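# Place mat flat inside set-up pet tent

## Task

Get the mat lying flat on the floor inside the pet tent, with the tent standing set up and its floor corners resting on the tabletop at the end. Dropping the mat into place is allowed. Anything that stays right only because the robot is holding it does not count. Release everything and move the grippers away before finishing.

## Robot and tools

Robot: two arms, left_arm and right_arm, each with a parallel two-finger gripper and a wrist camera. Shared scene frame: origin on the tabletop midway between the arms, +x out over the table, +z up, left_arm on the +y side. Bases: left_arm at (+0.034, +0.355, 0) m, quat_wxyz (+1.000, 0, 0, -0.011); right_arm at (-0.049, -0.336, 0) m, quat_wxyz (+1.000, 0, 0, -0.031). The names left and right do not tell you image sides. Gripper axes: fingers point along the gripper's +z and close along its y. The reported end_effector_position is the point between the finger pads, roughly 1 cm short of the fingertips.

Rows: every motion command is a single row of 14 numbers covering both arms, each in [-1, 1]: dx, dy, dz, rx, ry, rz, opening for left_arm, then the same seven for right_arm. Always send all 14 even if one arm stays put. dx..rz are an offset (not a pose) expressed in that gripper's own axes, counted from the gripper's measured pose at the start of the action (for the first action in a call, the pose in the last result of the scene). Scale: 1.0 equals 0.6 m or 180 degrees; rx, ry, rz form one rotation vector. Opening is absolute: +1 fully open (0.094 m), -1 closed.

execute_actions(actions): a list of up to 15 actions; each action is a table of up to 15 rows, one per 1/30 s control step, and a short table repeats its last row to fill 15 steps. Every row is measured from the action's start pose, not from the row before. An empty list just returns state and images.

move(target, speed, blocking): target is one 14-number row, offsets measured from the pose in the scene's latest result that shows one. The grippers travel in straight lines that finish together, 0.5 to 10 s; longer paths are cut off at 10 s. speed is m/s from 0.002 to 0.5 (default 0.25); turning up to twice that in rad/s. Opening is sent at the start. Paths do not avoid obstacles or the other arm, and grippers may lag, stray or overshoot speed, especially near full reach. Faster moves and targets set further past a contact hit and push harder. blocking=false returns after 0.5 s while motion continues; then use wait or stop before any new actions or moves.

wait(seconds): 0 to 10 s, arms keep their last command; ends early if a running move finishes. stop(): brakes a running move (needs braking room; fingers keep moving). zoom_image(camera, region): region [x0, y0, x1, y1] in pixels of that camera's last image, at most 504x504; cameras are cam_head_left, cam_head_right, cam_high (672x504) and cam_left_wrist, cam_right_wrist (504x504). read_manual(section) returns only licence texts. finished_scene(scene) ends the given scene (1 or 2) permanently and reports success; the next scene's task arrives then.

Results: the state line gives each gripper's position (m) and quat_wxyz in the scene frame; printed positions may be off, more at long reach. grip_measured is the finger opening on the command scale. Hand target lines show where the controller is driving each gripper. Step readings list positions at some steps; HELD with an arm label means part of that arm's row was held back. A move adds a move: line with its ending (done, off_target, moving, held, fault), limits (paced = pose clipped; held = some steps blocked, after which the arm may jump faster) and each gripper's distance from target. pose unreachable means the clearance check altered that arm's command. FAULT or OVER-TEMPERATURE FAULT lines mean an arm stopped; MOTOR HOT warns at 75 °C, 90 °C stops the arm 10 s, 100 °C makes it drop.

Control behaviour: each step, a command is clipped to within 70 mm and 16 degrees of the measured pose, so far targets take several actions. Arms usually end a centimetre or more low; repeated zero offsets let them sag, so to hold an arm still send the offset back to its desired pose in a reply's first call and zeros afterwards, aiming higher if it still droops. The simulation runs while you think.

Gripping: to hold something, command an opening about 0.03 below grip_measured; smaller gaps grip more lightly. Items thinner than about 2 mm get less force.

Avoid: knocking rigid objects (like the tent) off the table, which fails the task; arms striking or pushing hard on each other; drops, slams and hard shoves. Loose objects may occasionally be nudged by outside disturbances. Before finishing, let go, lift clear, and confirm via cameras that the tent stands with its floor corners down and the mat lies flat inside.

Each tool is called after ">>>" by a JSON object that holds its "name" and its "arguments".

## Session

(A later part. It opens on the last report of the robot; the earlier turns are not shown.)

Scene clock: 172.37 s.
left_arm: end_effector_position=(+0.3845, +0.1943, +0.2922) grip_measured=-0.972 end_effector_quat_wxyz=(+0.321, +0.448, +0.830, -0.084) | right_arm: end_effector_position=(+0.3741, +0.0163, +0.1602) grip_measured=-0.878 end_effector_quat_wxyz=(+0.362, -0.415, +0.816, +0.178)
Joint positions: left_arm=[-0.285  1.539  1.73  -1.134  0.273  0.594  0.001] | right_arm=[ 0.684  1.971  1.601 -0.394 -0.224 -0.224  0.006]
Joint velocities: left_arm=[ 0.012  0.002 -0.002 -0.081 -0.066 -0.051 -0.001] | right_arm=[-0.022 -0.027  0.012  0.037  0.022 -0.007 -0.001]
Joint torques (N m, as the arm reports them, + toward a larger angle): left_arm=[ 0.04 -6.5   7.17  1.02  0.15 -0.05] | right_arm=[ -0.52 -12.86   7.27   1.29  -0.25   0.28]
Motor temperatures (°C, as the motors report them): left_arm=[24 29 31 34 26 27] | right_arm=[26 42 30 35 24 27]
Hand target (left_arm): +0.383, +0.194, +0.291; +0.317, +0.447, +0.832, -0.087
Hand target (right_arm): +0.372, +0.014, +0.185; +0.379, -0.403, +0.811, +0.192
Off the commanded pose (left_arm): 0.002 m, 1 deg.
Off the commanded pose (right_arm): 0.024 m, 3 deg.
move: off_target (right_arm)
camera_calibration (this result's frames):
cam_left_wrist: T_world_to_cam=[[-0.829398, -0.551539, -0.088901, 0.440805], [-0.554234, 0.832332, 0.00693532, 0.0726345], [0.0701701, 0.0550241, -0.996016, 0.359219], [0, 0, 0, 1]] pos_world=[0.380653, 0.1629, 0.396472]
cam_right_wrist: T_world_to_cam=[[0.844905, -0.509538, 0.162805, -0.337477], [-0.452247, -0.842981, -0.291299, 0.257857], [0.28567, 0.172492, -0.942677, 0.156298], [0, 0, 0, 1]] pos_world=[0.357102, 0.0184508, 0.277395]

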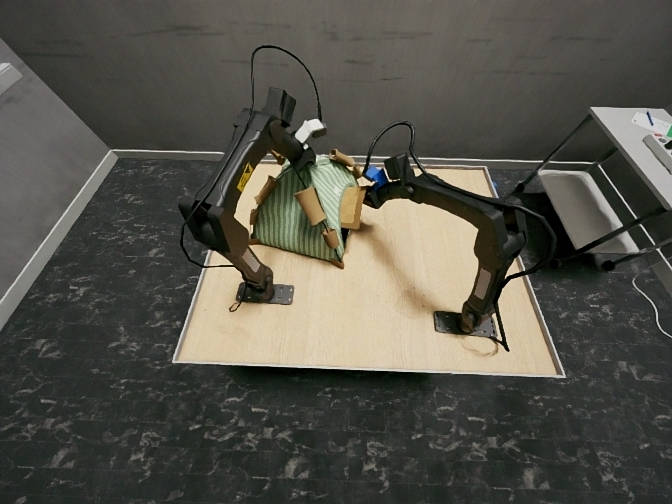

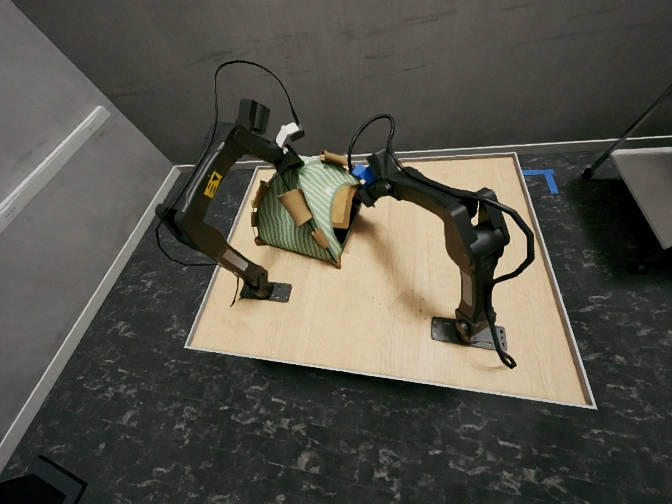

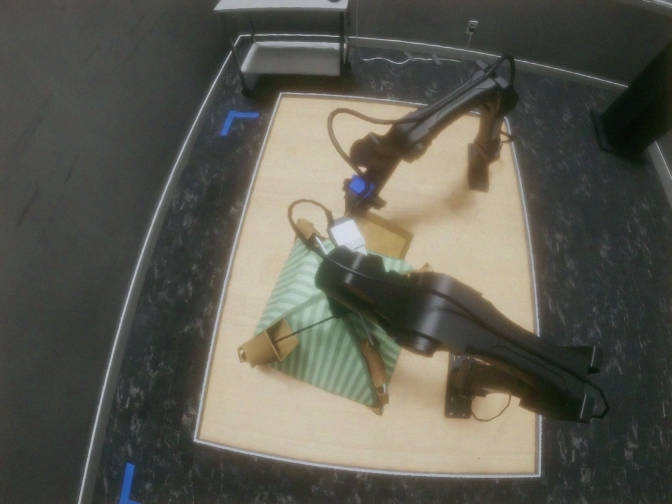

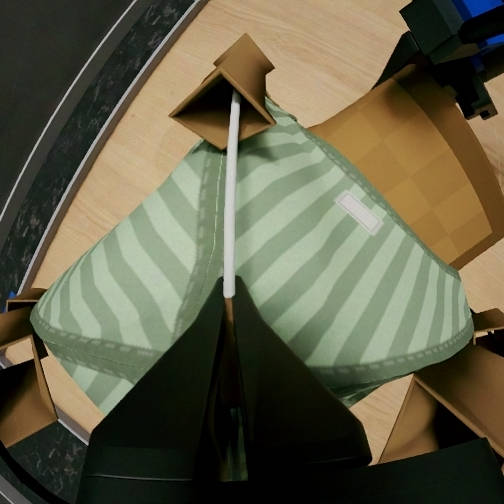

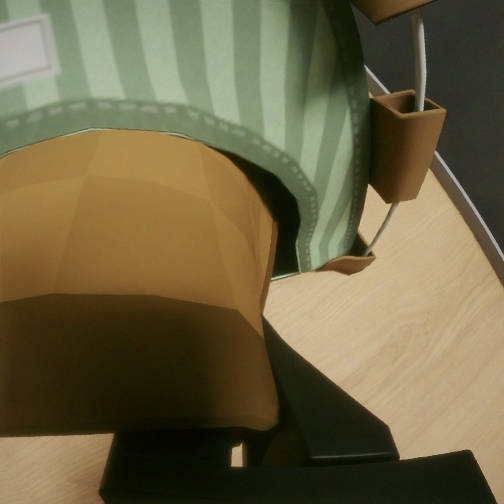

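>>> {"name": "move", "arguments": {"target": [0,0,0,0,0,0,-1, -0.04,0.01,0.27,0,0,-0.5,-1], "speed": 0.12}}

>>> {"name": "move", "arguments": {"target": [0,0,0,0,0,0,-1, 0,0,0,0,0,0,-0.3]}}

>>> {"name": "move", "arguments": {"target": [0,0,0,0,0,0,-1, 0,0,-0.3,0,0,0,-0.3], "speed": 0.12}}

>>> {"name": "move", "arguments": {"target": [0,0,0,0,0,0,-1, 0,0,0,0,0,0.5,-1]}}

Scene clock: 179.47 s.
left_arm: end_effector_position=(+0.3865, +0.1973, +0.2918) grip_measured=-0.972 end_effector_quat_wxyz=(+0.322, +0.447, +0.831, -0.074) | right_arm: end_effector_position=(+0.4532, +0.1183, +0.0611) grip_measured=-0.878 end_effector_quat_wxyz=(-0.377, +0.868, -0.294, +0.132)
Joint positions: left_arm=[-0.285  1.539  1.73  -1.132  0.253  0.597  0.001] | right_arm=[ 0.756  2.606  2.277 -0.431 -0.157 -1.728  0.006]
Joint velocities: left_arm=[ 0.022 -0.027 -0.002  0.022  0.051 -0.037 -0.001] | right_arm=[-0.022 -0.002  0.017 -0.037 -0.095 -0.051 -0.   ]
Joint torques (N m, as the arm reports them, + toward a larger angle): left_arm=[ 0.07 -6.41  7.24  1.09  0.28 -0.03] | right_arm=[  0.96 -12.96   9.55   1.2   -0.1   -0.06]
Motor temperatures (°C, as the motors report them): left_arm=[24 30 31 35 26 27] | right_arm=[26 42 30 35 24 27]
Hand target (left_arm): +0.385, +0.194, +0.292; +0.321, +0.448, +0.830, -0.084
Hand target (right_arm): +0.449, +0.127, +0.066; -0.383, +0.870, -0.284, +0.130
Off the commanded pose (left_arm): 0.004 m, 1 deg.
Off the commanded pose (right_arm): 0.013 m, 1 deg.
move: off_target (right_arm)
camera_calibration (this result's frames):
cam_left_wrist: T_world_to_cam=[[-0.823304, -0.557824, -0.104892, 0.447644], [-0.562224, 0.826835, 0.0157623, 0.0728387], [0.0779358, 0.07195, -0.994359, 0.351658], [0, 0, 0, 1]] pos_world=[0.382092, 0.164179, 0.395481]
cam_right_wrist: T_world_to_cam=[[0.250908, 0.618676, 0.744504, -0.236047], [0.505519, -0.739644, 0.444271, -0.140476], [0.825527, 0.26489, -0.498335, -0.260016], [0, 0, 0, 1]] pos_world=[0.34489, 0.11101, 0.108572]

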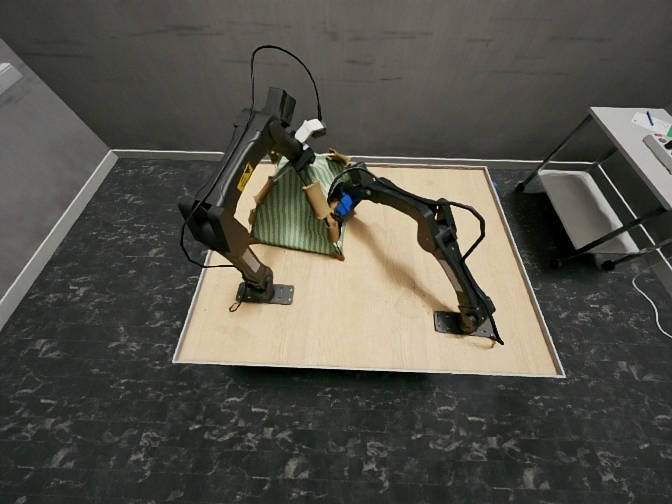

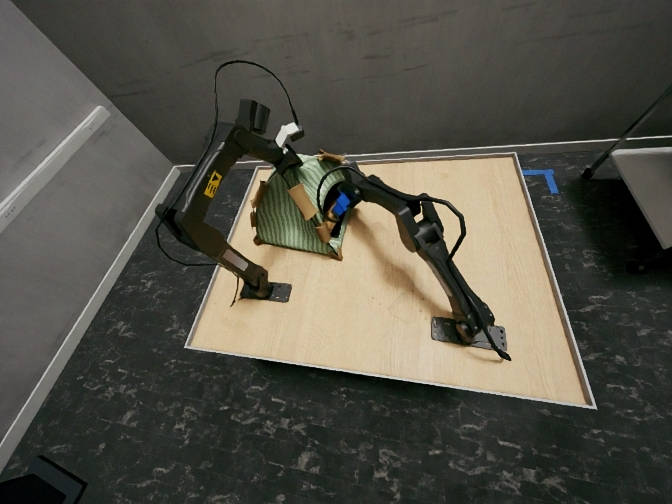

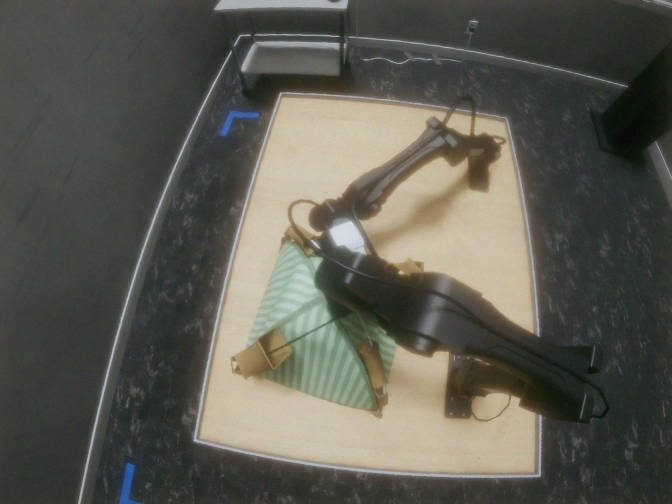

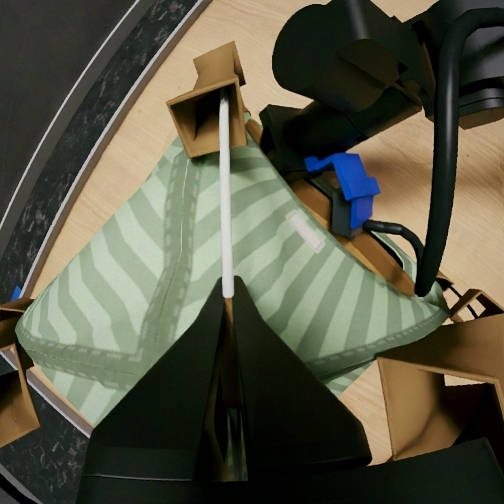

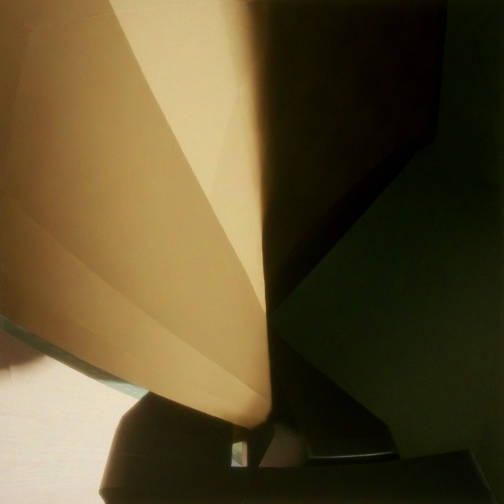

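Scene clock: 179.97 s.
left_arm: end_effector_position=(+0.3872, +0.1987, +0.2915) grip_measured=-0.972 end_effector_quat_wxyz=(+0.321, +0.447, +0.832, -0.070) | right_arm: end_effector_position=(+0.4536, +0.1179, +0.0611) grip_measured=-0.302 end_effector_quat_wxyz=(-0.377, +0.868, -0.295, +0.133)
Joint positions: left_arm=[-0.285  1.539  1.73  -1.132  0.244  0.597  0.001] | right_arm=[ 0.756  2.606  2.277 -0.431 -0.154 -1.728  0.033]
Joint velocities: left_arm=[-0.007 -0.012  0.002 -0.037  0.051 -0.007 -0.001] | right_arm=[ 0.002 -0.002 -0.012 -0.081 -0.007 -0.037 -0.001]
Joint torques (N m, as the arm reports them, + toward a larger angle): left_arm=[ 0.02 -6.44  7.25  1.09  0.16  0.  ] | right_arm=[  0.04 -13.58   7.29   1.32  -0.05  -0.01]
Motor temperatures (°C, as the motors report them): left_arm=[24 30 31 35 26 27] | right_arm=[26 42 30 35 24 27]
Hand target (left_arm): +0.387, +0.197, +0.292; +0.322, +0.447, +0.831, -0.074
Hand target (right_arm): +0.453, +0.118, +0.061; -0.377, +0.868, -0.294, +0.132
Off the commanded pose (left_arm): 0.001 m, 0 deg.
Off the commanded pose (right_arm): 0.001 m, 0 deg.
move: done
camera_calibration (this result's frames):
cam_left_wrist: T_world_to_cam=[[-0.820315, -0.561195, -0.110194, 0.449936], [-0.566344, 0.823928, 0.0199372, 0.0730737], [0.0796031, 0.0787624, -0.99371, 0.34903], [0, 0, 0, 1]] pos_world=[0.382691, 0.164804, 0.394958]
cam_right_wrist: T_world_to_cam=[[0.251277, 0.619324, 0.74384, -0.236073], [0.503285, -0.74004, 0.446145, -0.139979], [0.826779, 0.262257, -0.497652, -0.260568], [0, 0, 0, 1]] pos_world=[0.345201, 0.110952, 0.10838]

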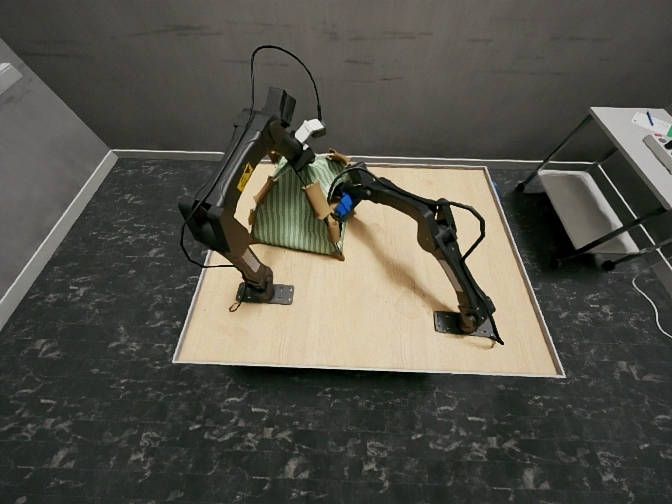

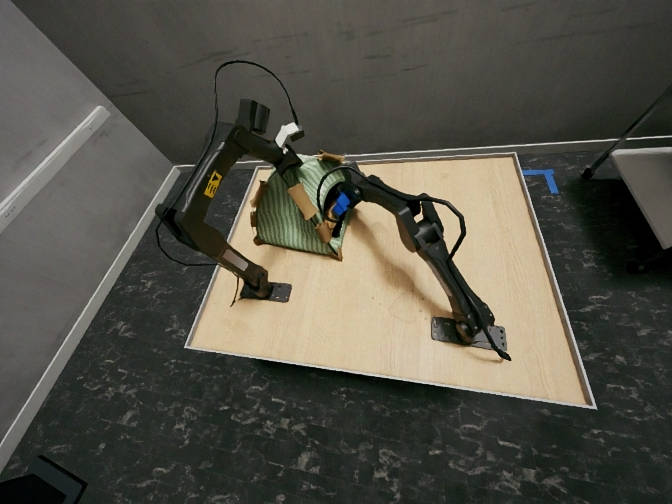

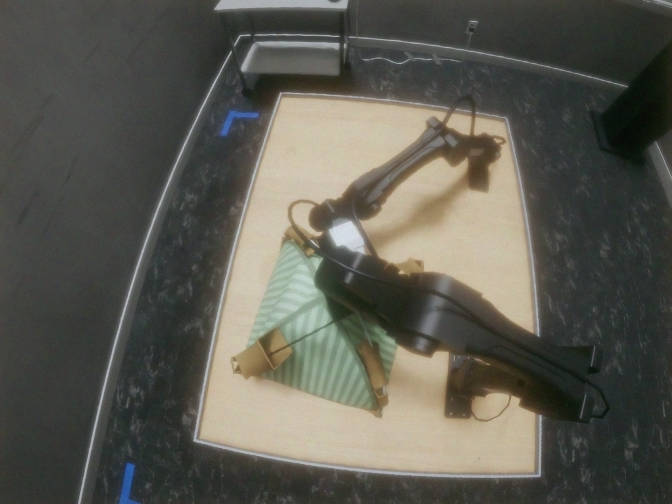

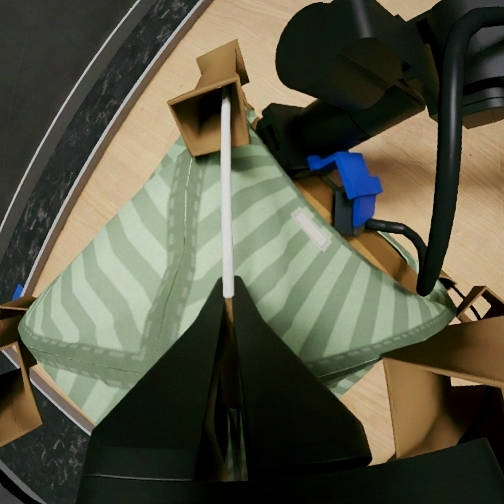

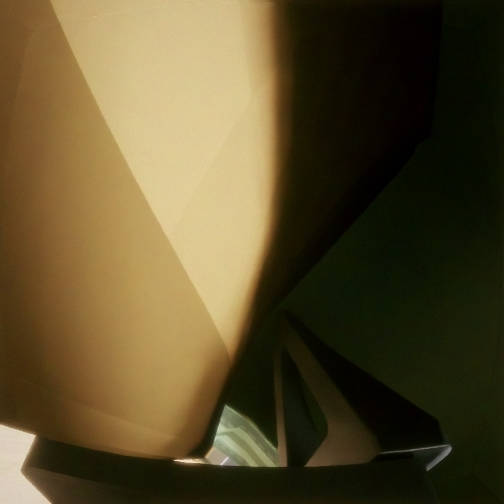

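Scene clock: 182.00 s.
left_arm: end_effector_position=(+0.3878, +0.1991, +0.2916) grip_measured=-0.972 end_effector_quat_wxyz=(+0.322, +0.446, +0.832, -0.068) | right_arm: end_effector_position=(+0.3786, +0.0215, +0.1777) grip_measured=-0.302 end_effector_quat_wxyz=(-0.374, +0.868, -0.296, +0.137)
Joint positions: left_arm=[-0.285  1.539  1.73  -1.13   0.241  0.597  0.001] | right_arm=[ 0.699  1.992  1.707 -0.483 -0.186 -1.77   0.033]
Joint velocities: left_arm=[ 0.002  0.012  0.007  0.037  0.022 -0.022 -0.001] | right_arm=[-0.007  0.002  0.007 -0.007 -0.037 -0.022 -0.   ]
Joint torques (N m, as the arm reports them, + toward a larger angle): left_arm=[-0.02 -6.51  7.21  1.06  0.14 -0.03] | right_arm=[ -0.48 -11.81   6.46   1.11  -0.18  -0.05]
Motor temperatures (°C, as the motors report them): left_arm=[24 30 31 35 26 27] | right_arm=[26 42 30 35 24 27]
Hand target (left_arm): +0.387, +0.199, +0.291; +0.321, +0.447, +0.832, -0.070
Hand target (right_arm): +0.374, +0.016, +0.186; -0.376, +0.868, -0.295, +0.134
Off the commanded pose (left_arm): 0.001 m, 0 deg.
Off the commanded pose (right_arm): 0.011 m, 1 deg.
move: off_target (right_arm)
camera_calibration (this result's frames):
cam_left_wrist: T_world_to_cam=[[-0.81888, -0.562625, -0.113531, 0.451402], [-0.568066, 0.822737, 0.0201295, 0.073919], [0.0820809, 0.0809769, -0.99333, 0.347589], [0, 0, 0, 1]] pos_world=[0.383105, 0.165008, 0.395031]
cam_right_wrist: T_world_to_cam=[[0.251136, 0.622887, 0.740906, -0.243795], [0.49738, -0.739697, 0.453279, -0.224659], [0.830388, 0.254677, -0.495576, -0.116843], [0, 0, 0, 1]] pos_world=[0.269992, 0.0154348, 0.224558]

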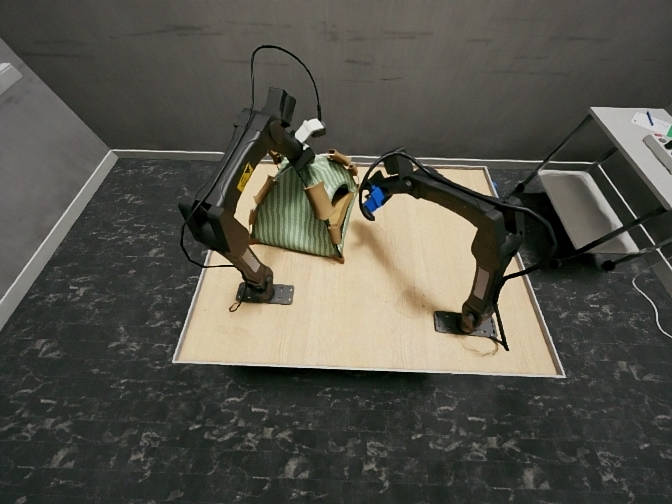

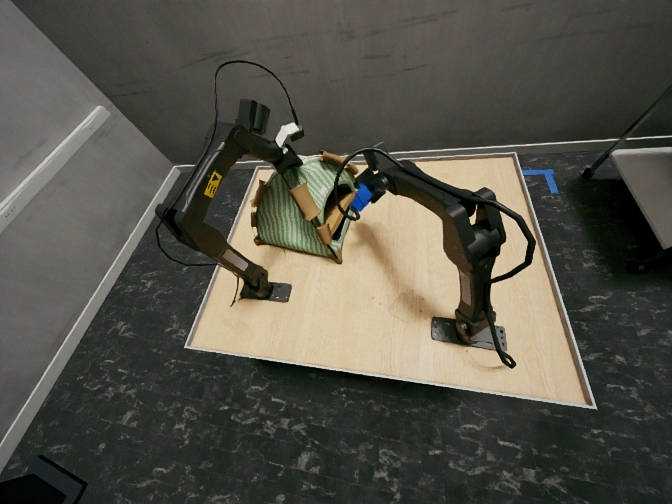

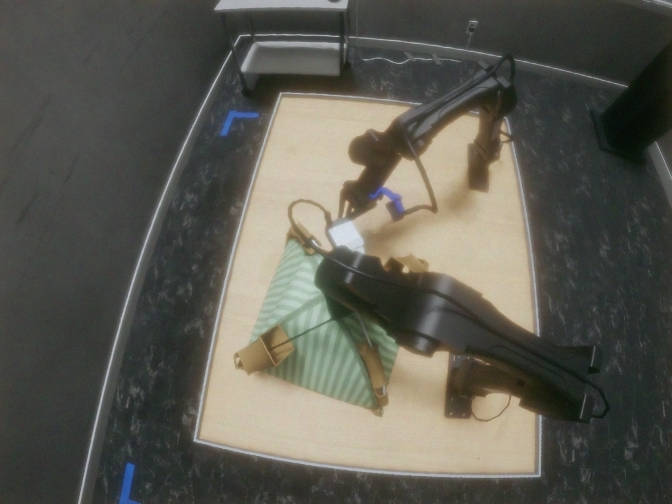

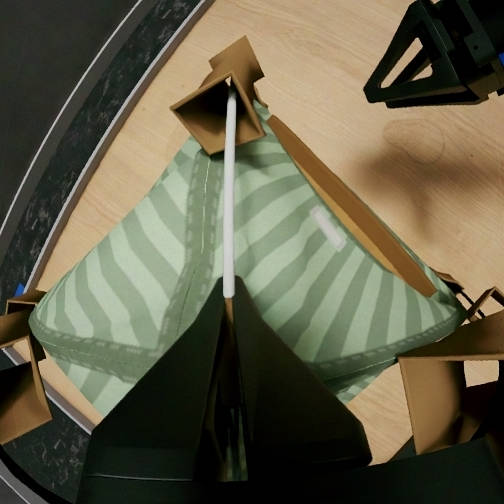

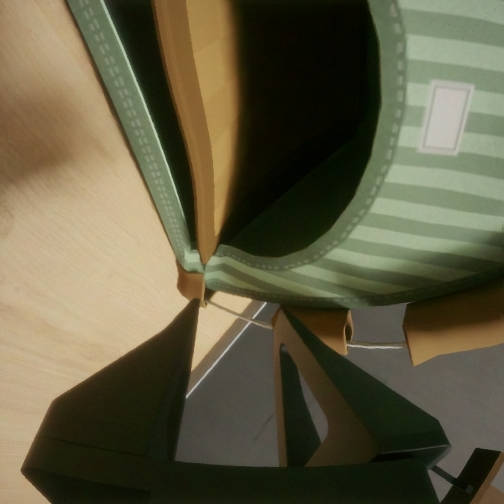

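Scene clock: 185.70 s.
left_arm: end_effector_position=(+0.3879, +0.1990, +0.2918) grip_measured=-0.972 end_effector_quat_wxyz=(+0.322, +0.446, +0.832, -0.068) | right_arm: end_effector_position=(+0.3788, +0.0214, +0.1777) grip_measured=-0.990 end_effector_quat_wxyz=(+0.363, -0.410, +0.821, +0.165)
Joint positions: left_arm=[-0.285  1.539  1.73  -1.129  0.241  0.597  0.001] | right_arm=[ 0.699  1.992  1.707 -0.483 -0.184 -0.212  0.   ]
Joint velocities: left_arm=[-0.012 -0.032 -0.002 -0.051 -0.022 -0.007 -0.001] | right_arm=[-0.007  0.002  0.012 -0.037  0.007  0.037 -0.   ]
Joint torques (N m, as the arm reports them, + toward a larger angle): left_arm=[-0.03 -6.41  7.23  1.11  0.11 -0.03] | right_arm=[ 0.03 -9.76  7.27  1.3  -0.05  0.1 ]
Motor temperatures (°C, as the motors report them): left_arm=[24 30 31 35 26 27] | right_arm=[26 42 30 35 24 27]
Hand target (left_arm): +0.388, +0.199, +0.292; +0.322, +0.446, +0.832, -0.068
Hand target (right_arm): +0.379, +0.022, +0.178; +0.361, -0.405, +0.823, +0.168
Off the commanded pose (left_arm): 0.000 m, 0 deg.
Off the commanded pose (right_arm): 0.000 m, 1 deg.
move: done
camera_calibration (this result's frames):
cam_left_wrist: T_world_to_cam=[[-0.818797, -0.562651, -0.113997, 0.451615], [-0.56808, 0.822741, 0.0195264, 0.0742159], [0.0828032, 0.0807474, -0.993289, 0.347443], [0, 0, 0, 1]] pos_world=[0.383172, 0.164986, 0.395145]
cam_right_wrist: T_world_to_cam=[[0.832599, -0.524518, 0.177932, -0.339451], [-0.468757, -0.838417, -0.278073, 0.273144], [0.295035, 0.148117, -0.943936, 0.167762], [0, 0, 0, 1]] pos_world=[0.361169, 0.0261121, 0.29471]

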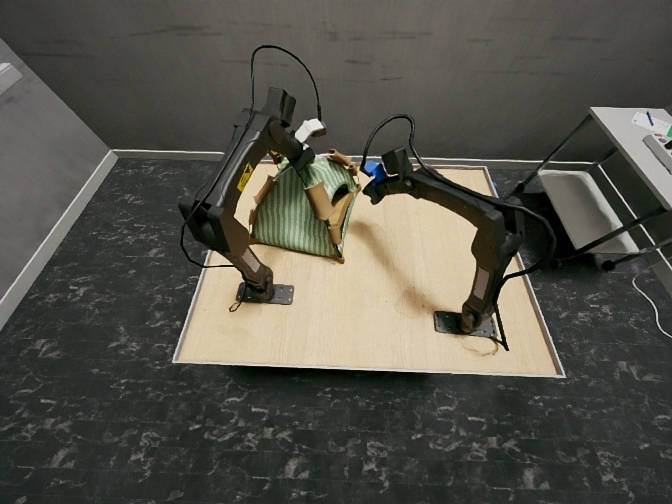

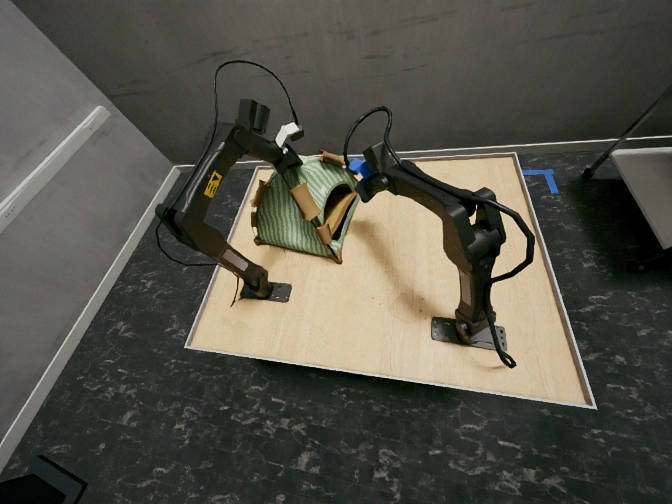

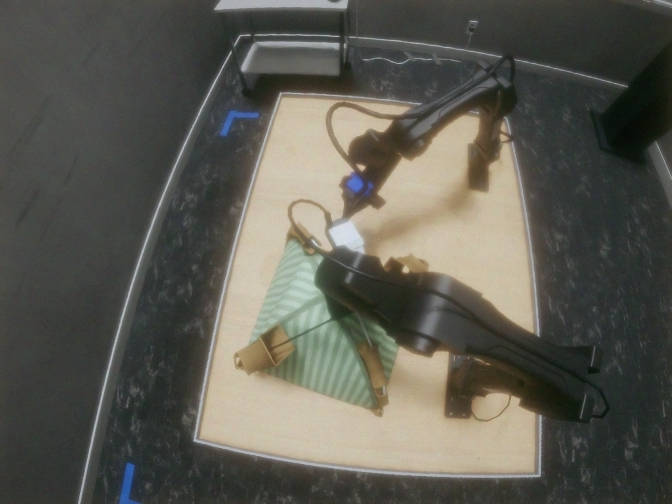

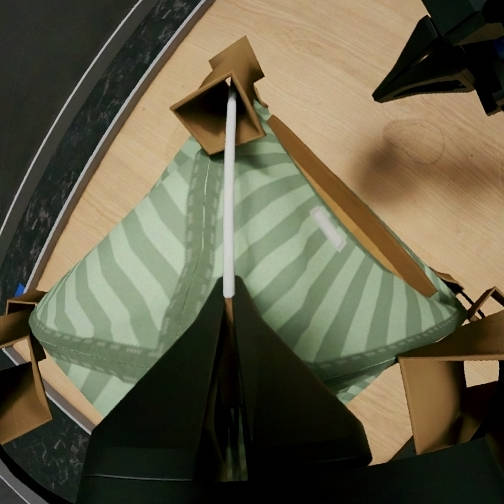

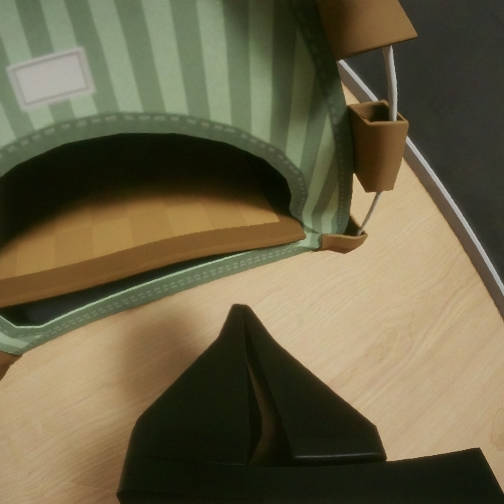

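>>> {"name": "move", "arguments": {"target": [0,0,0,0,0,0,-1, 0.115,0.16,0.03,0,0,0.5,-0.1]}}

Scene clock: 189.57 s.
left_arm: end_effector_position=(+0.3879, +0.1990, +0.2918) grip_measured=-0.972 end_effector_quat_wxyz=(+0.322, +0.446, +0.832, -0.068) | right_arm: end_effector_position=(+0.2816, +0.0491, +0.0927) grip_measured=-0.102 end_effector_quat_wxyz=(+0.125, +0.294, +0.880, +0.351)
Joint positions: left_arm=[-0.285  1.539  1.73  -1.129  0.241  0.597  0.001] | right_arm=[ 0.908  1.891  1.256 -0.172 -0.043  1.506  0.042]
Joint velocities: left_arm=[ 0.002 -0.002 -0.002 -0.007  0.022  0.037 -0.001] | right_arm=[ 0.007  0.007 -0.012  0.007 -0.037  0.037 -0.001]
Joint torques (N m, as the arm reports them, + toward a larger angle): left_arm=[ 0.05 -6.51  7.13  1.12  0.08 -0.01] | right_arm=[  0.58 -11.3    6.39   1.48   0.15   0.04]
Motor temperatures (°C, as the motors report them): left_arm=[24 30 31 35 26 27] | right_arm=[26 42 30 35 24 27]
Hand target (left_arm): +0.388, +0.199, +0.292; +0.322, +0.446, +0.832, -0.068
Hand target (right_arm): +0.282, +0.052, +0.113; +0.138, +0.291, +0.870, +0.374
Off the commanded pose (left_arm): 0.000 m, 0 deg.
Off the commanded pose (right_arm): 0.020 m, 3 deg.
move: off_target (right_arm)
camera_calibration (this result's frames):
cam_left_wrist: T_world_to_cam=[[-0.818797, -0.562651, -0.113997, 0.451615], [-0.56808, 0.822741, 0.0195264, 0.0742159], [0.0828032, 0.0807474, -0.993289, 0.347443], [0, 0, 0, 1]] pos_world=[0.383172, 0.164986, 0.395145]
cam_right_wrist: T_world_to_cam=[[-0.299363, -0.69622, -0.652426, 0.175307], [-0.951477, 0.166785, 0.2586, 0.264026], [-0.0712275, 0.698184, -0.712366, 0.166837], [0, 0, 0, 1]] pos_world=[0.315578, -0.0384663, 0.164946]

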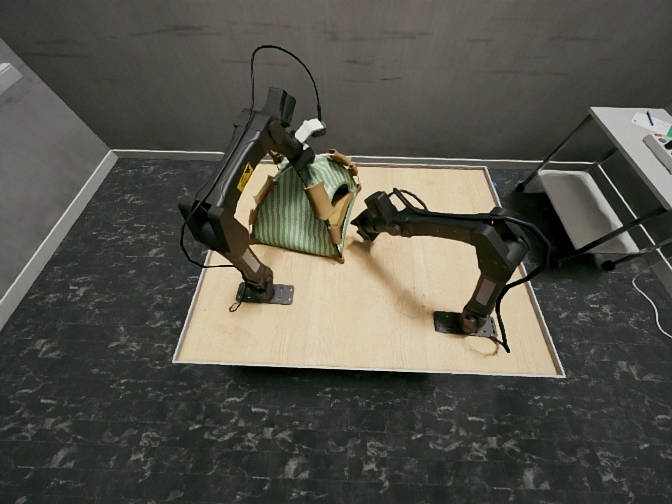

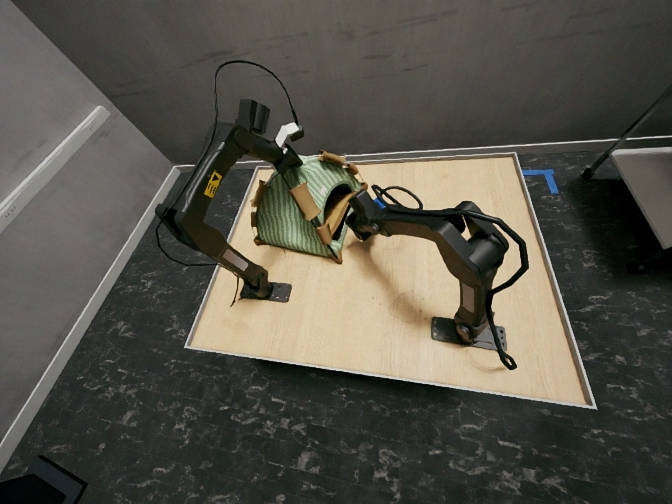

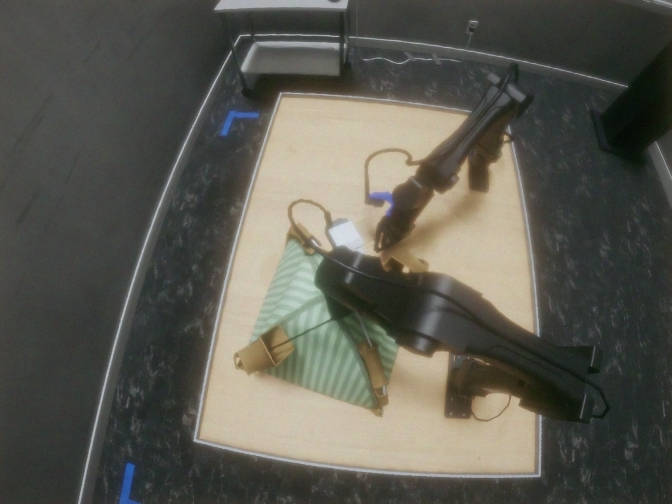

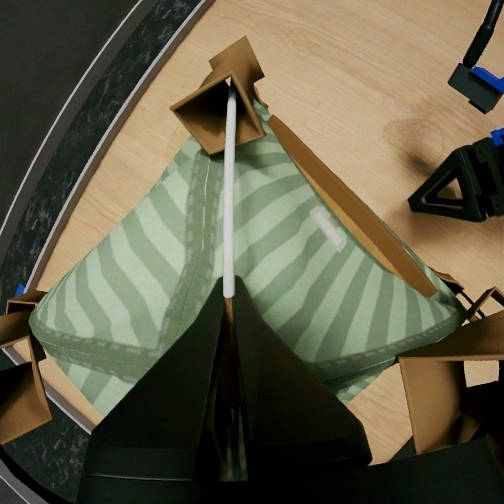

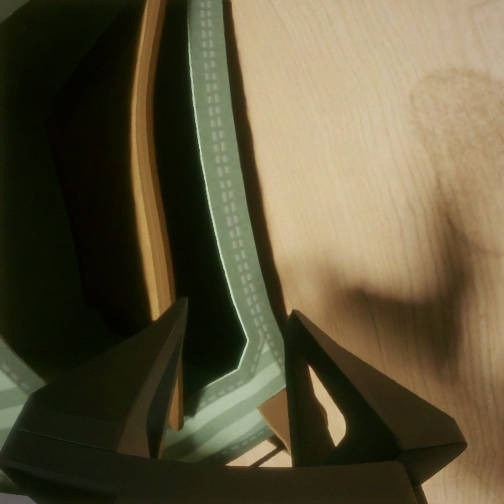

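>>> {"name": "move", "arguments": {"target": [0,0,0,0,0,0,-1, 0,0.085,-0.04,0,0,0,-0.1], "speed": 0.1}}

>>> {"name": "move", "arguments": {"target": [0,0,0,0,0,0,-1, 0,0.03,0.08,0,0,0,-0.1], "speed": 0.06}}

>>> {"name": "move", "arguments": {"target": [0,0,0,0,0,0,-1, 0,0,0,0,0,0,-1]}}

Scene clock: 190.97 s.
left_arm: end_effector_position=(+0.3879, +0.1990, +0.2918) grip_measured=-0.972 end_effector_quat_wxyz=(+0.322, +0.446, +0.832, -0.068) | right_arm: end_effector_position=(+0.2932, +0.0620, +0.1395) grip_measured=-0.102 end_effector_quat_wxyz=(+0.124, +0.295, +0.881, +0.349)
Joint positions: left_arm=[-0.285  1.539  1.73  -1.129  0.241  0.597  0.001] | right_arm=[ 0.908  1.905  1.473 -0.38  -0.042  1.508  0.042]
Joint velocities: left_arm=[-0.027 -0.007 -0.007 -0.022 -0.037 -0.007 -0.   ] | right_arm=[-0.002 -0.007 -0.007 -0.022 -0.007 -0.007  0.   ]
Joint torques (N m, as the arm reports them, + toward a larger angle): left_arm=[-0.02 -6.42  7.24  1.11  0.08 -0.05] | right_arm=[ 0.45 -8.61  9.16  1.1   0.06  0.02]
Motor temperatures (°C, as the motors report them): left_arm=[24 30 31 35 26 27] | right_arm=[26 42 30 35 24 27]
Hand target (left_arm): +0.388, +0.199, +0.292; +0.322, +0.446, +0.832, -0.068
Hand target (right_arm): +0.294, +0.066, +0.145; +0.125, +0.294, +0.880, +0.352
Off the commanded pose (left_arm): 0.000 m, 0 deg.
Off the commanded pose (right_arm): 0.007 m, 0 deg.
move: done
camera_calibration (this result's frames):
cam_left_wrist: T_world_to_cam=[[-0.818797, -0.562651, -0.113997, 0.451615], [-0.56808, 0.822741, 0.0195264, 0.0742159], [0.0828032, 0.0807474, -0.993289, 0.347443], [0, 0, 0, 1]] pos_world=[0.383172, 0.164986, 0.395145]
cam_right_wrist: T_world_to_cam=[[-0.30319, -0.697729, -0.649037, 0.219064], [-0.950128, 0.169149, 0.262002, 0.259783], [-0.0730219, 0.696105, -0.714217, 0.192848], [0, 0, 0, 1]] pos_world=[0.327328, -0.0253366, 0.211852]

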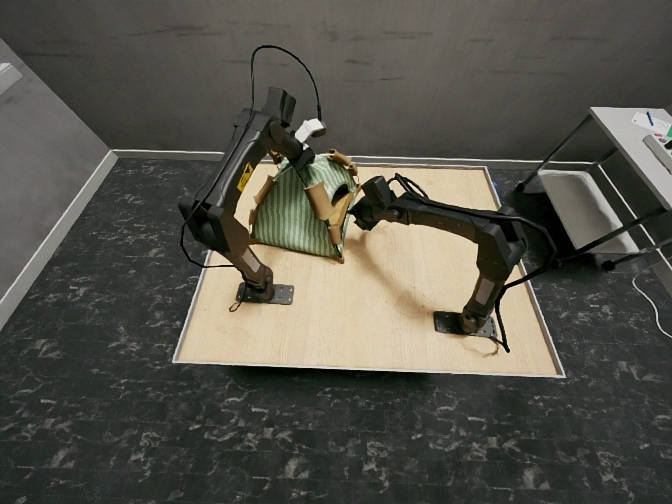

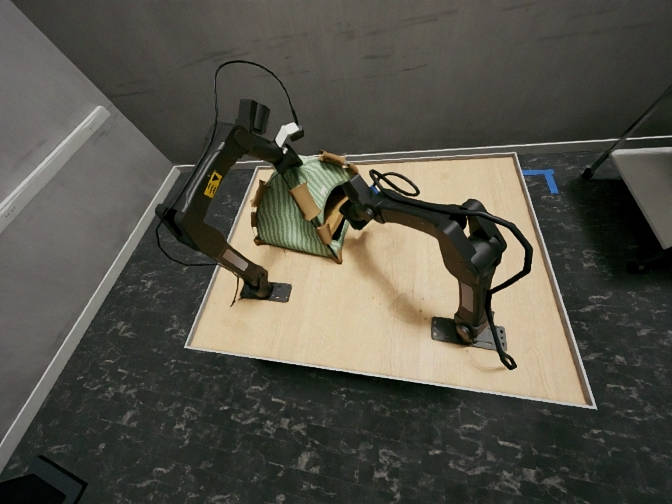

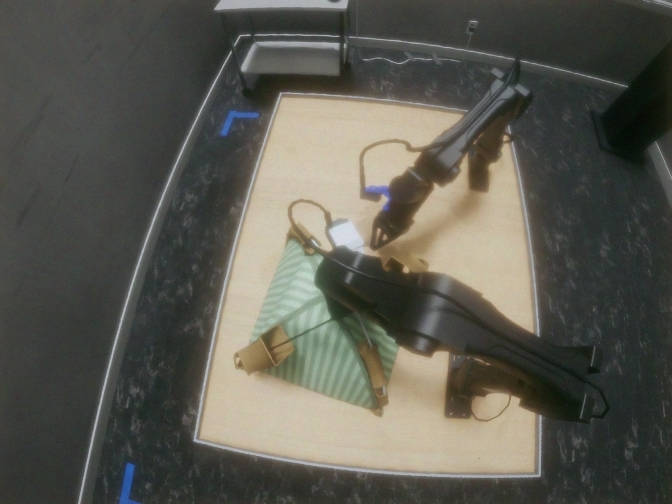

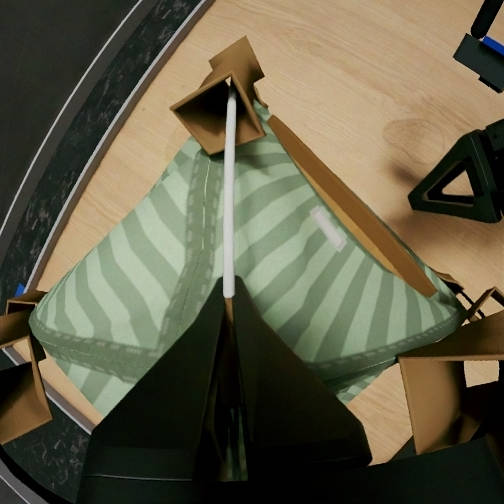

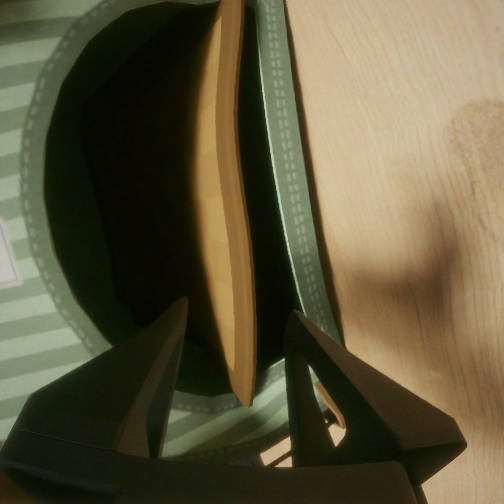

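Scene clock: 192.20 s.
left_arm: end_effector_position=(+0.3879, +0.1990, +0.2918) grip_measured=-0.972 end_effector_quat_wxyz=(+0.322, +0.446, +0.832, -0.068) | right_arm: end_effector_position=(+0.3171, +0.0890, +0.1034) grip_measured=-0.102 end_effector_quat_wxyz=(+0.117, +0.298, +0.887, +0.333)
Joint positions: left_arm=[-0.285  1.539  1.73  -1.129  0.241  0.597  0.001] | right_arm=[ 0.908  2.093  1.622 -0.38  -0.042  1.509  0.042]
Joint velocities: left_arm=[-0.027 -0.017  0.002  0.007 -0.081 -0.022  0.   ] | right_arm=[-0.012 -0.007  0.007 -0.037 -0.007  0.022 -0.001]
Joint torques (N m, as the arm reports them, + toward a larger angle): left_arm=[ 0.17 -6.44  7.24  1.09  0.09 -0.03] | right_arm=[  0.52 -10.11   9.5    1.32   0.07   0.04]
Motor temperatures (°C, as the motors report them): left_arm=[24 30 31 35 26 27] | right_arm=[26 41 30 35 24 27]
Hand target (left_arm): +0.388, +0.199, +0.292; +0.322, +0.446, +0.832, -0.068
Hand target (right_arm): +0.321, +0.098, +0.116; +0.124, +0.295, +0.881, +0.349
Off the commanded pose (left_arm): 0.000 m, 0 deg.
Off the commanded pose (right_arm): 0.017 m, 2 deg.
move: off_target (right_arm)
camera_calibration (this result's frames):
cam_left_wrist: T_world_to_cam=[[-0.818797, -0.562651, -0.113997, 0.451615], [-0.56808, 0.822741, 0.0195264, 0.0742159], [0.0828032, 0.0807474, -0.993289, 0.347443], [0, 0, 0, 1]] pos_world=[0.383172, 0.164986, 0.395145]
cam_right_wrist: T_world_to_cam=[[-0.319942, -0.714932, -0.621699, 0.225743], [-0.943075, 0.177417, 0.281307, 0.282443], [-0.0908155, 0.67631, -0.730997, 0.159199], [0, 0, 0, 1]] pos_world=[0.353048, 0.00361225, 0.177265]

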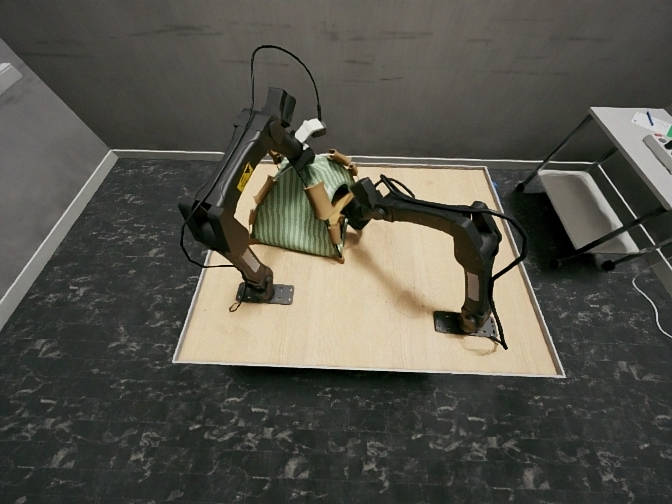

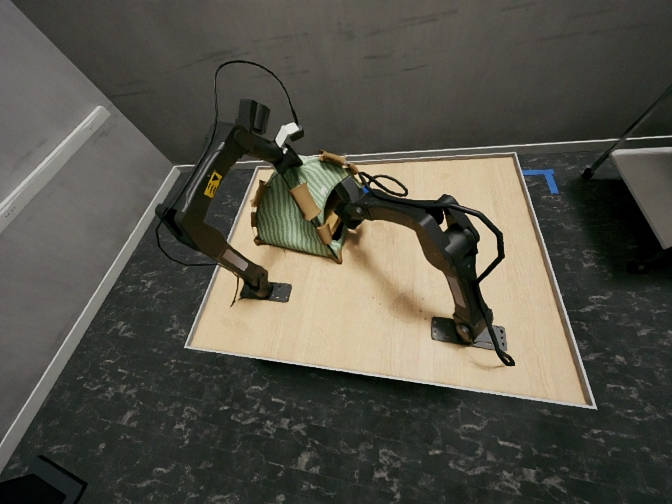

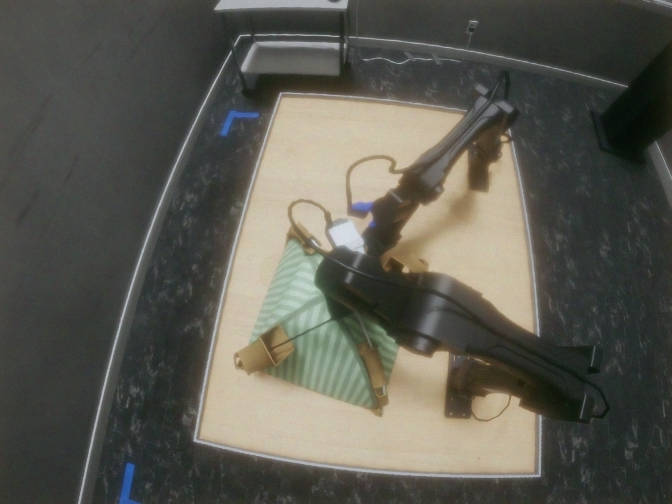

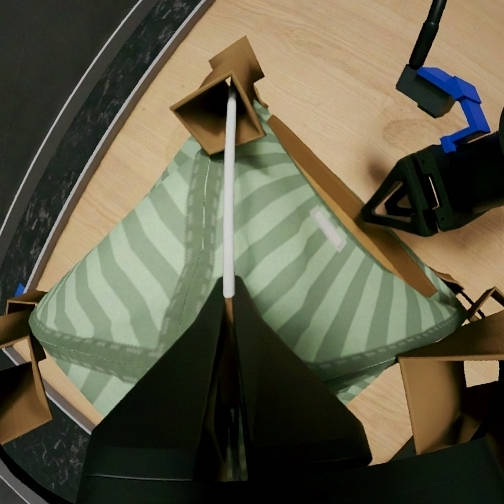

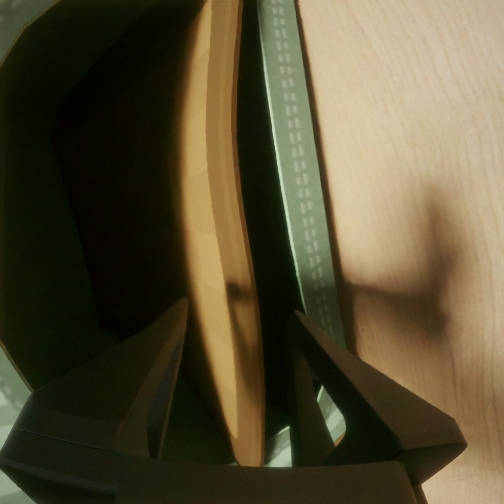

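Scene clock: 192.70 s.
left_arm: end_effector_position=(+0.3879, +0.1990, +0.2918) grip_measured=-0.972 end_effector_quat_wxyz=(+0.322, +0.446, +0.832, -0.068) | right_arm: end_effector_position=(+0.3171, +0.0890, +0.1034) grip_measured=-0.990 end_effector_quat_wxyz=(+0.117, +0.298, +0.887, +0.333)
Joint positions: left_arm=[-0.285  1.539  1.73  -1.129  0.241  0.597  0.001] | right_arm=[ 0.908  2.093  1.622 -0.38  -0.042  1.509  0.   ]
Joint velocities: left_arm=[ 0.002 -0.002 -0.002 -0.007 -0.037  0.066 -0.   ] | right_arm=[ 0.002 -0.012  0.012 -0.022  0.007 -0.051 -0.001]
Joint torques (N m, as the arm reports them, + toward a larger angle): left_arm=[ 0.06 -6.51  7.32  1.14  0.09 -0.06] | right_arm=[  0.02 -10.31   7.04   1.22   0.03  -0.01]
Motor temperatures (°C, as the motors report them): left_arm=[24 30 31 35 26 27] | right_arm=[26 41 30 35 24 27]
Hand target (left_arm): +0.388, +0.199, +0.292; +0.322, +0.446, +0.832, -0.068
Hand target (right_arm): +0.317, +0.089, +0.103; +0.117, +0.298, +0.887, +0.333
Off the commanded pose (left_arm): 0.000 m, 0 deg.
Off the commanded pose (right_arm): 0.000 m, 0 deg.
move: done
camera_calibration (this result's frames):
cam_left_wrist: T_world_to_cam=[[-0.818797, -0.562651, -0.113997, 0.451615], [-0.56808, 0.822741, 0.0195264, 0.0742159], [0.0828032, 0.0807474, -0.993289, 0.347443], [0, 0, 0, 1]] pos_world=[0.383172, 0.164986, 0.395145]
cam_right_wrist: T_world_to_cam=[[-0.319942, -0.714932, -0.621699, 0.225743], [-0.943075, 0.177417, 0.281307, 0.282443], [-0.0908155, 0.67631, -0.730997, 0.159199], [0, 0, 0, 1]] pos_world=[0.353048, 0.00361225, 0.177265]

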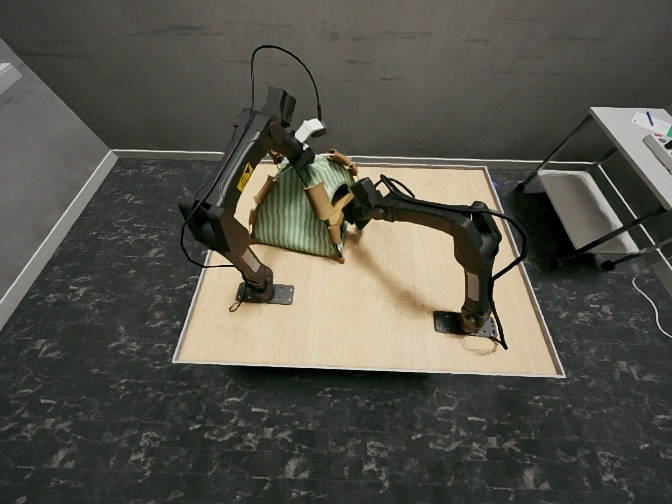

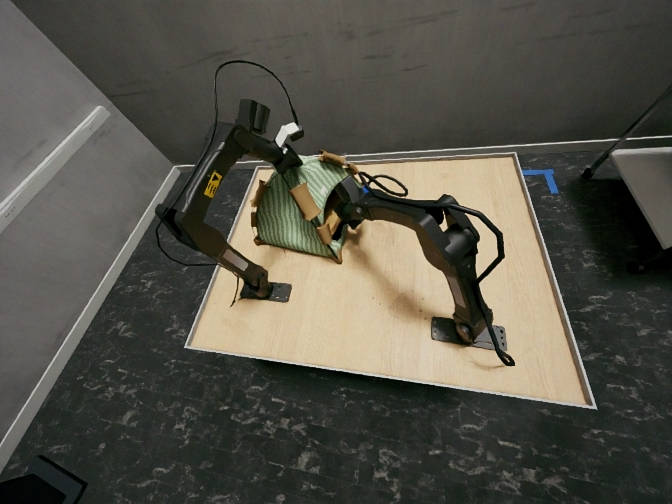

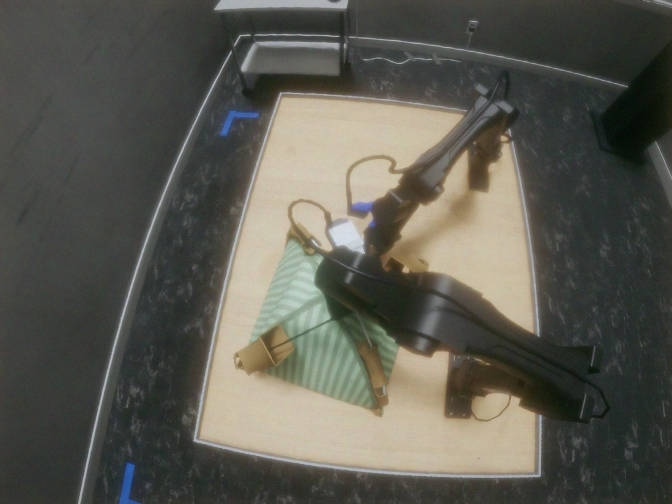

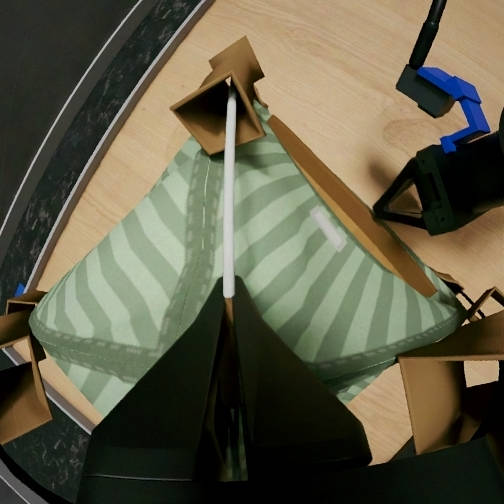

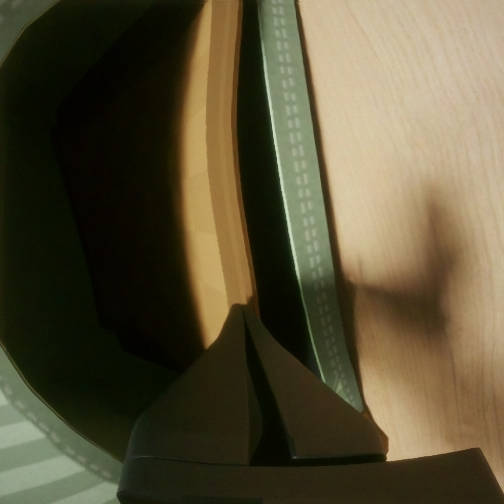

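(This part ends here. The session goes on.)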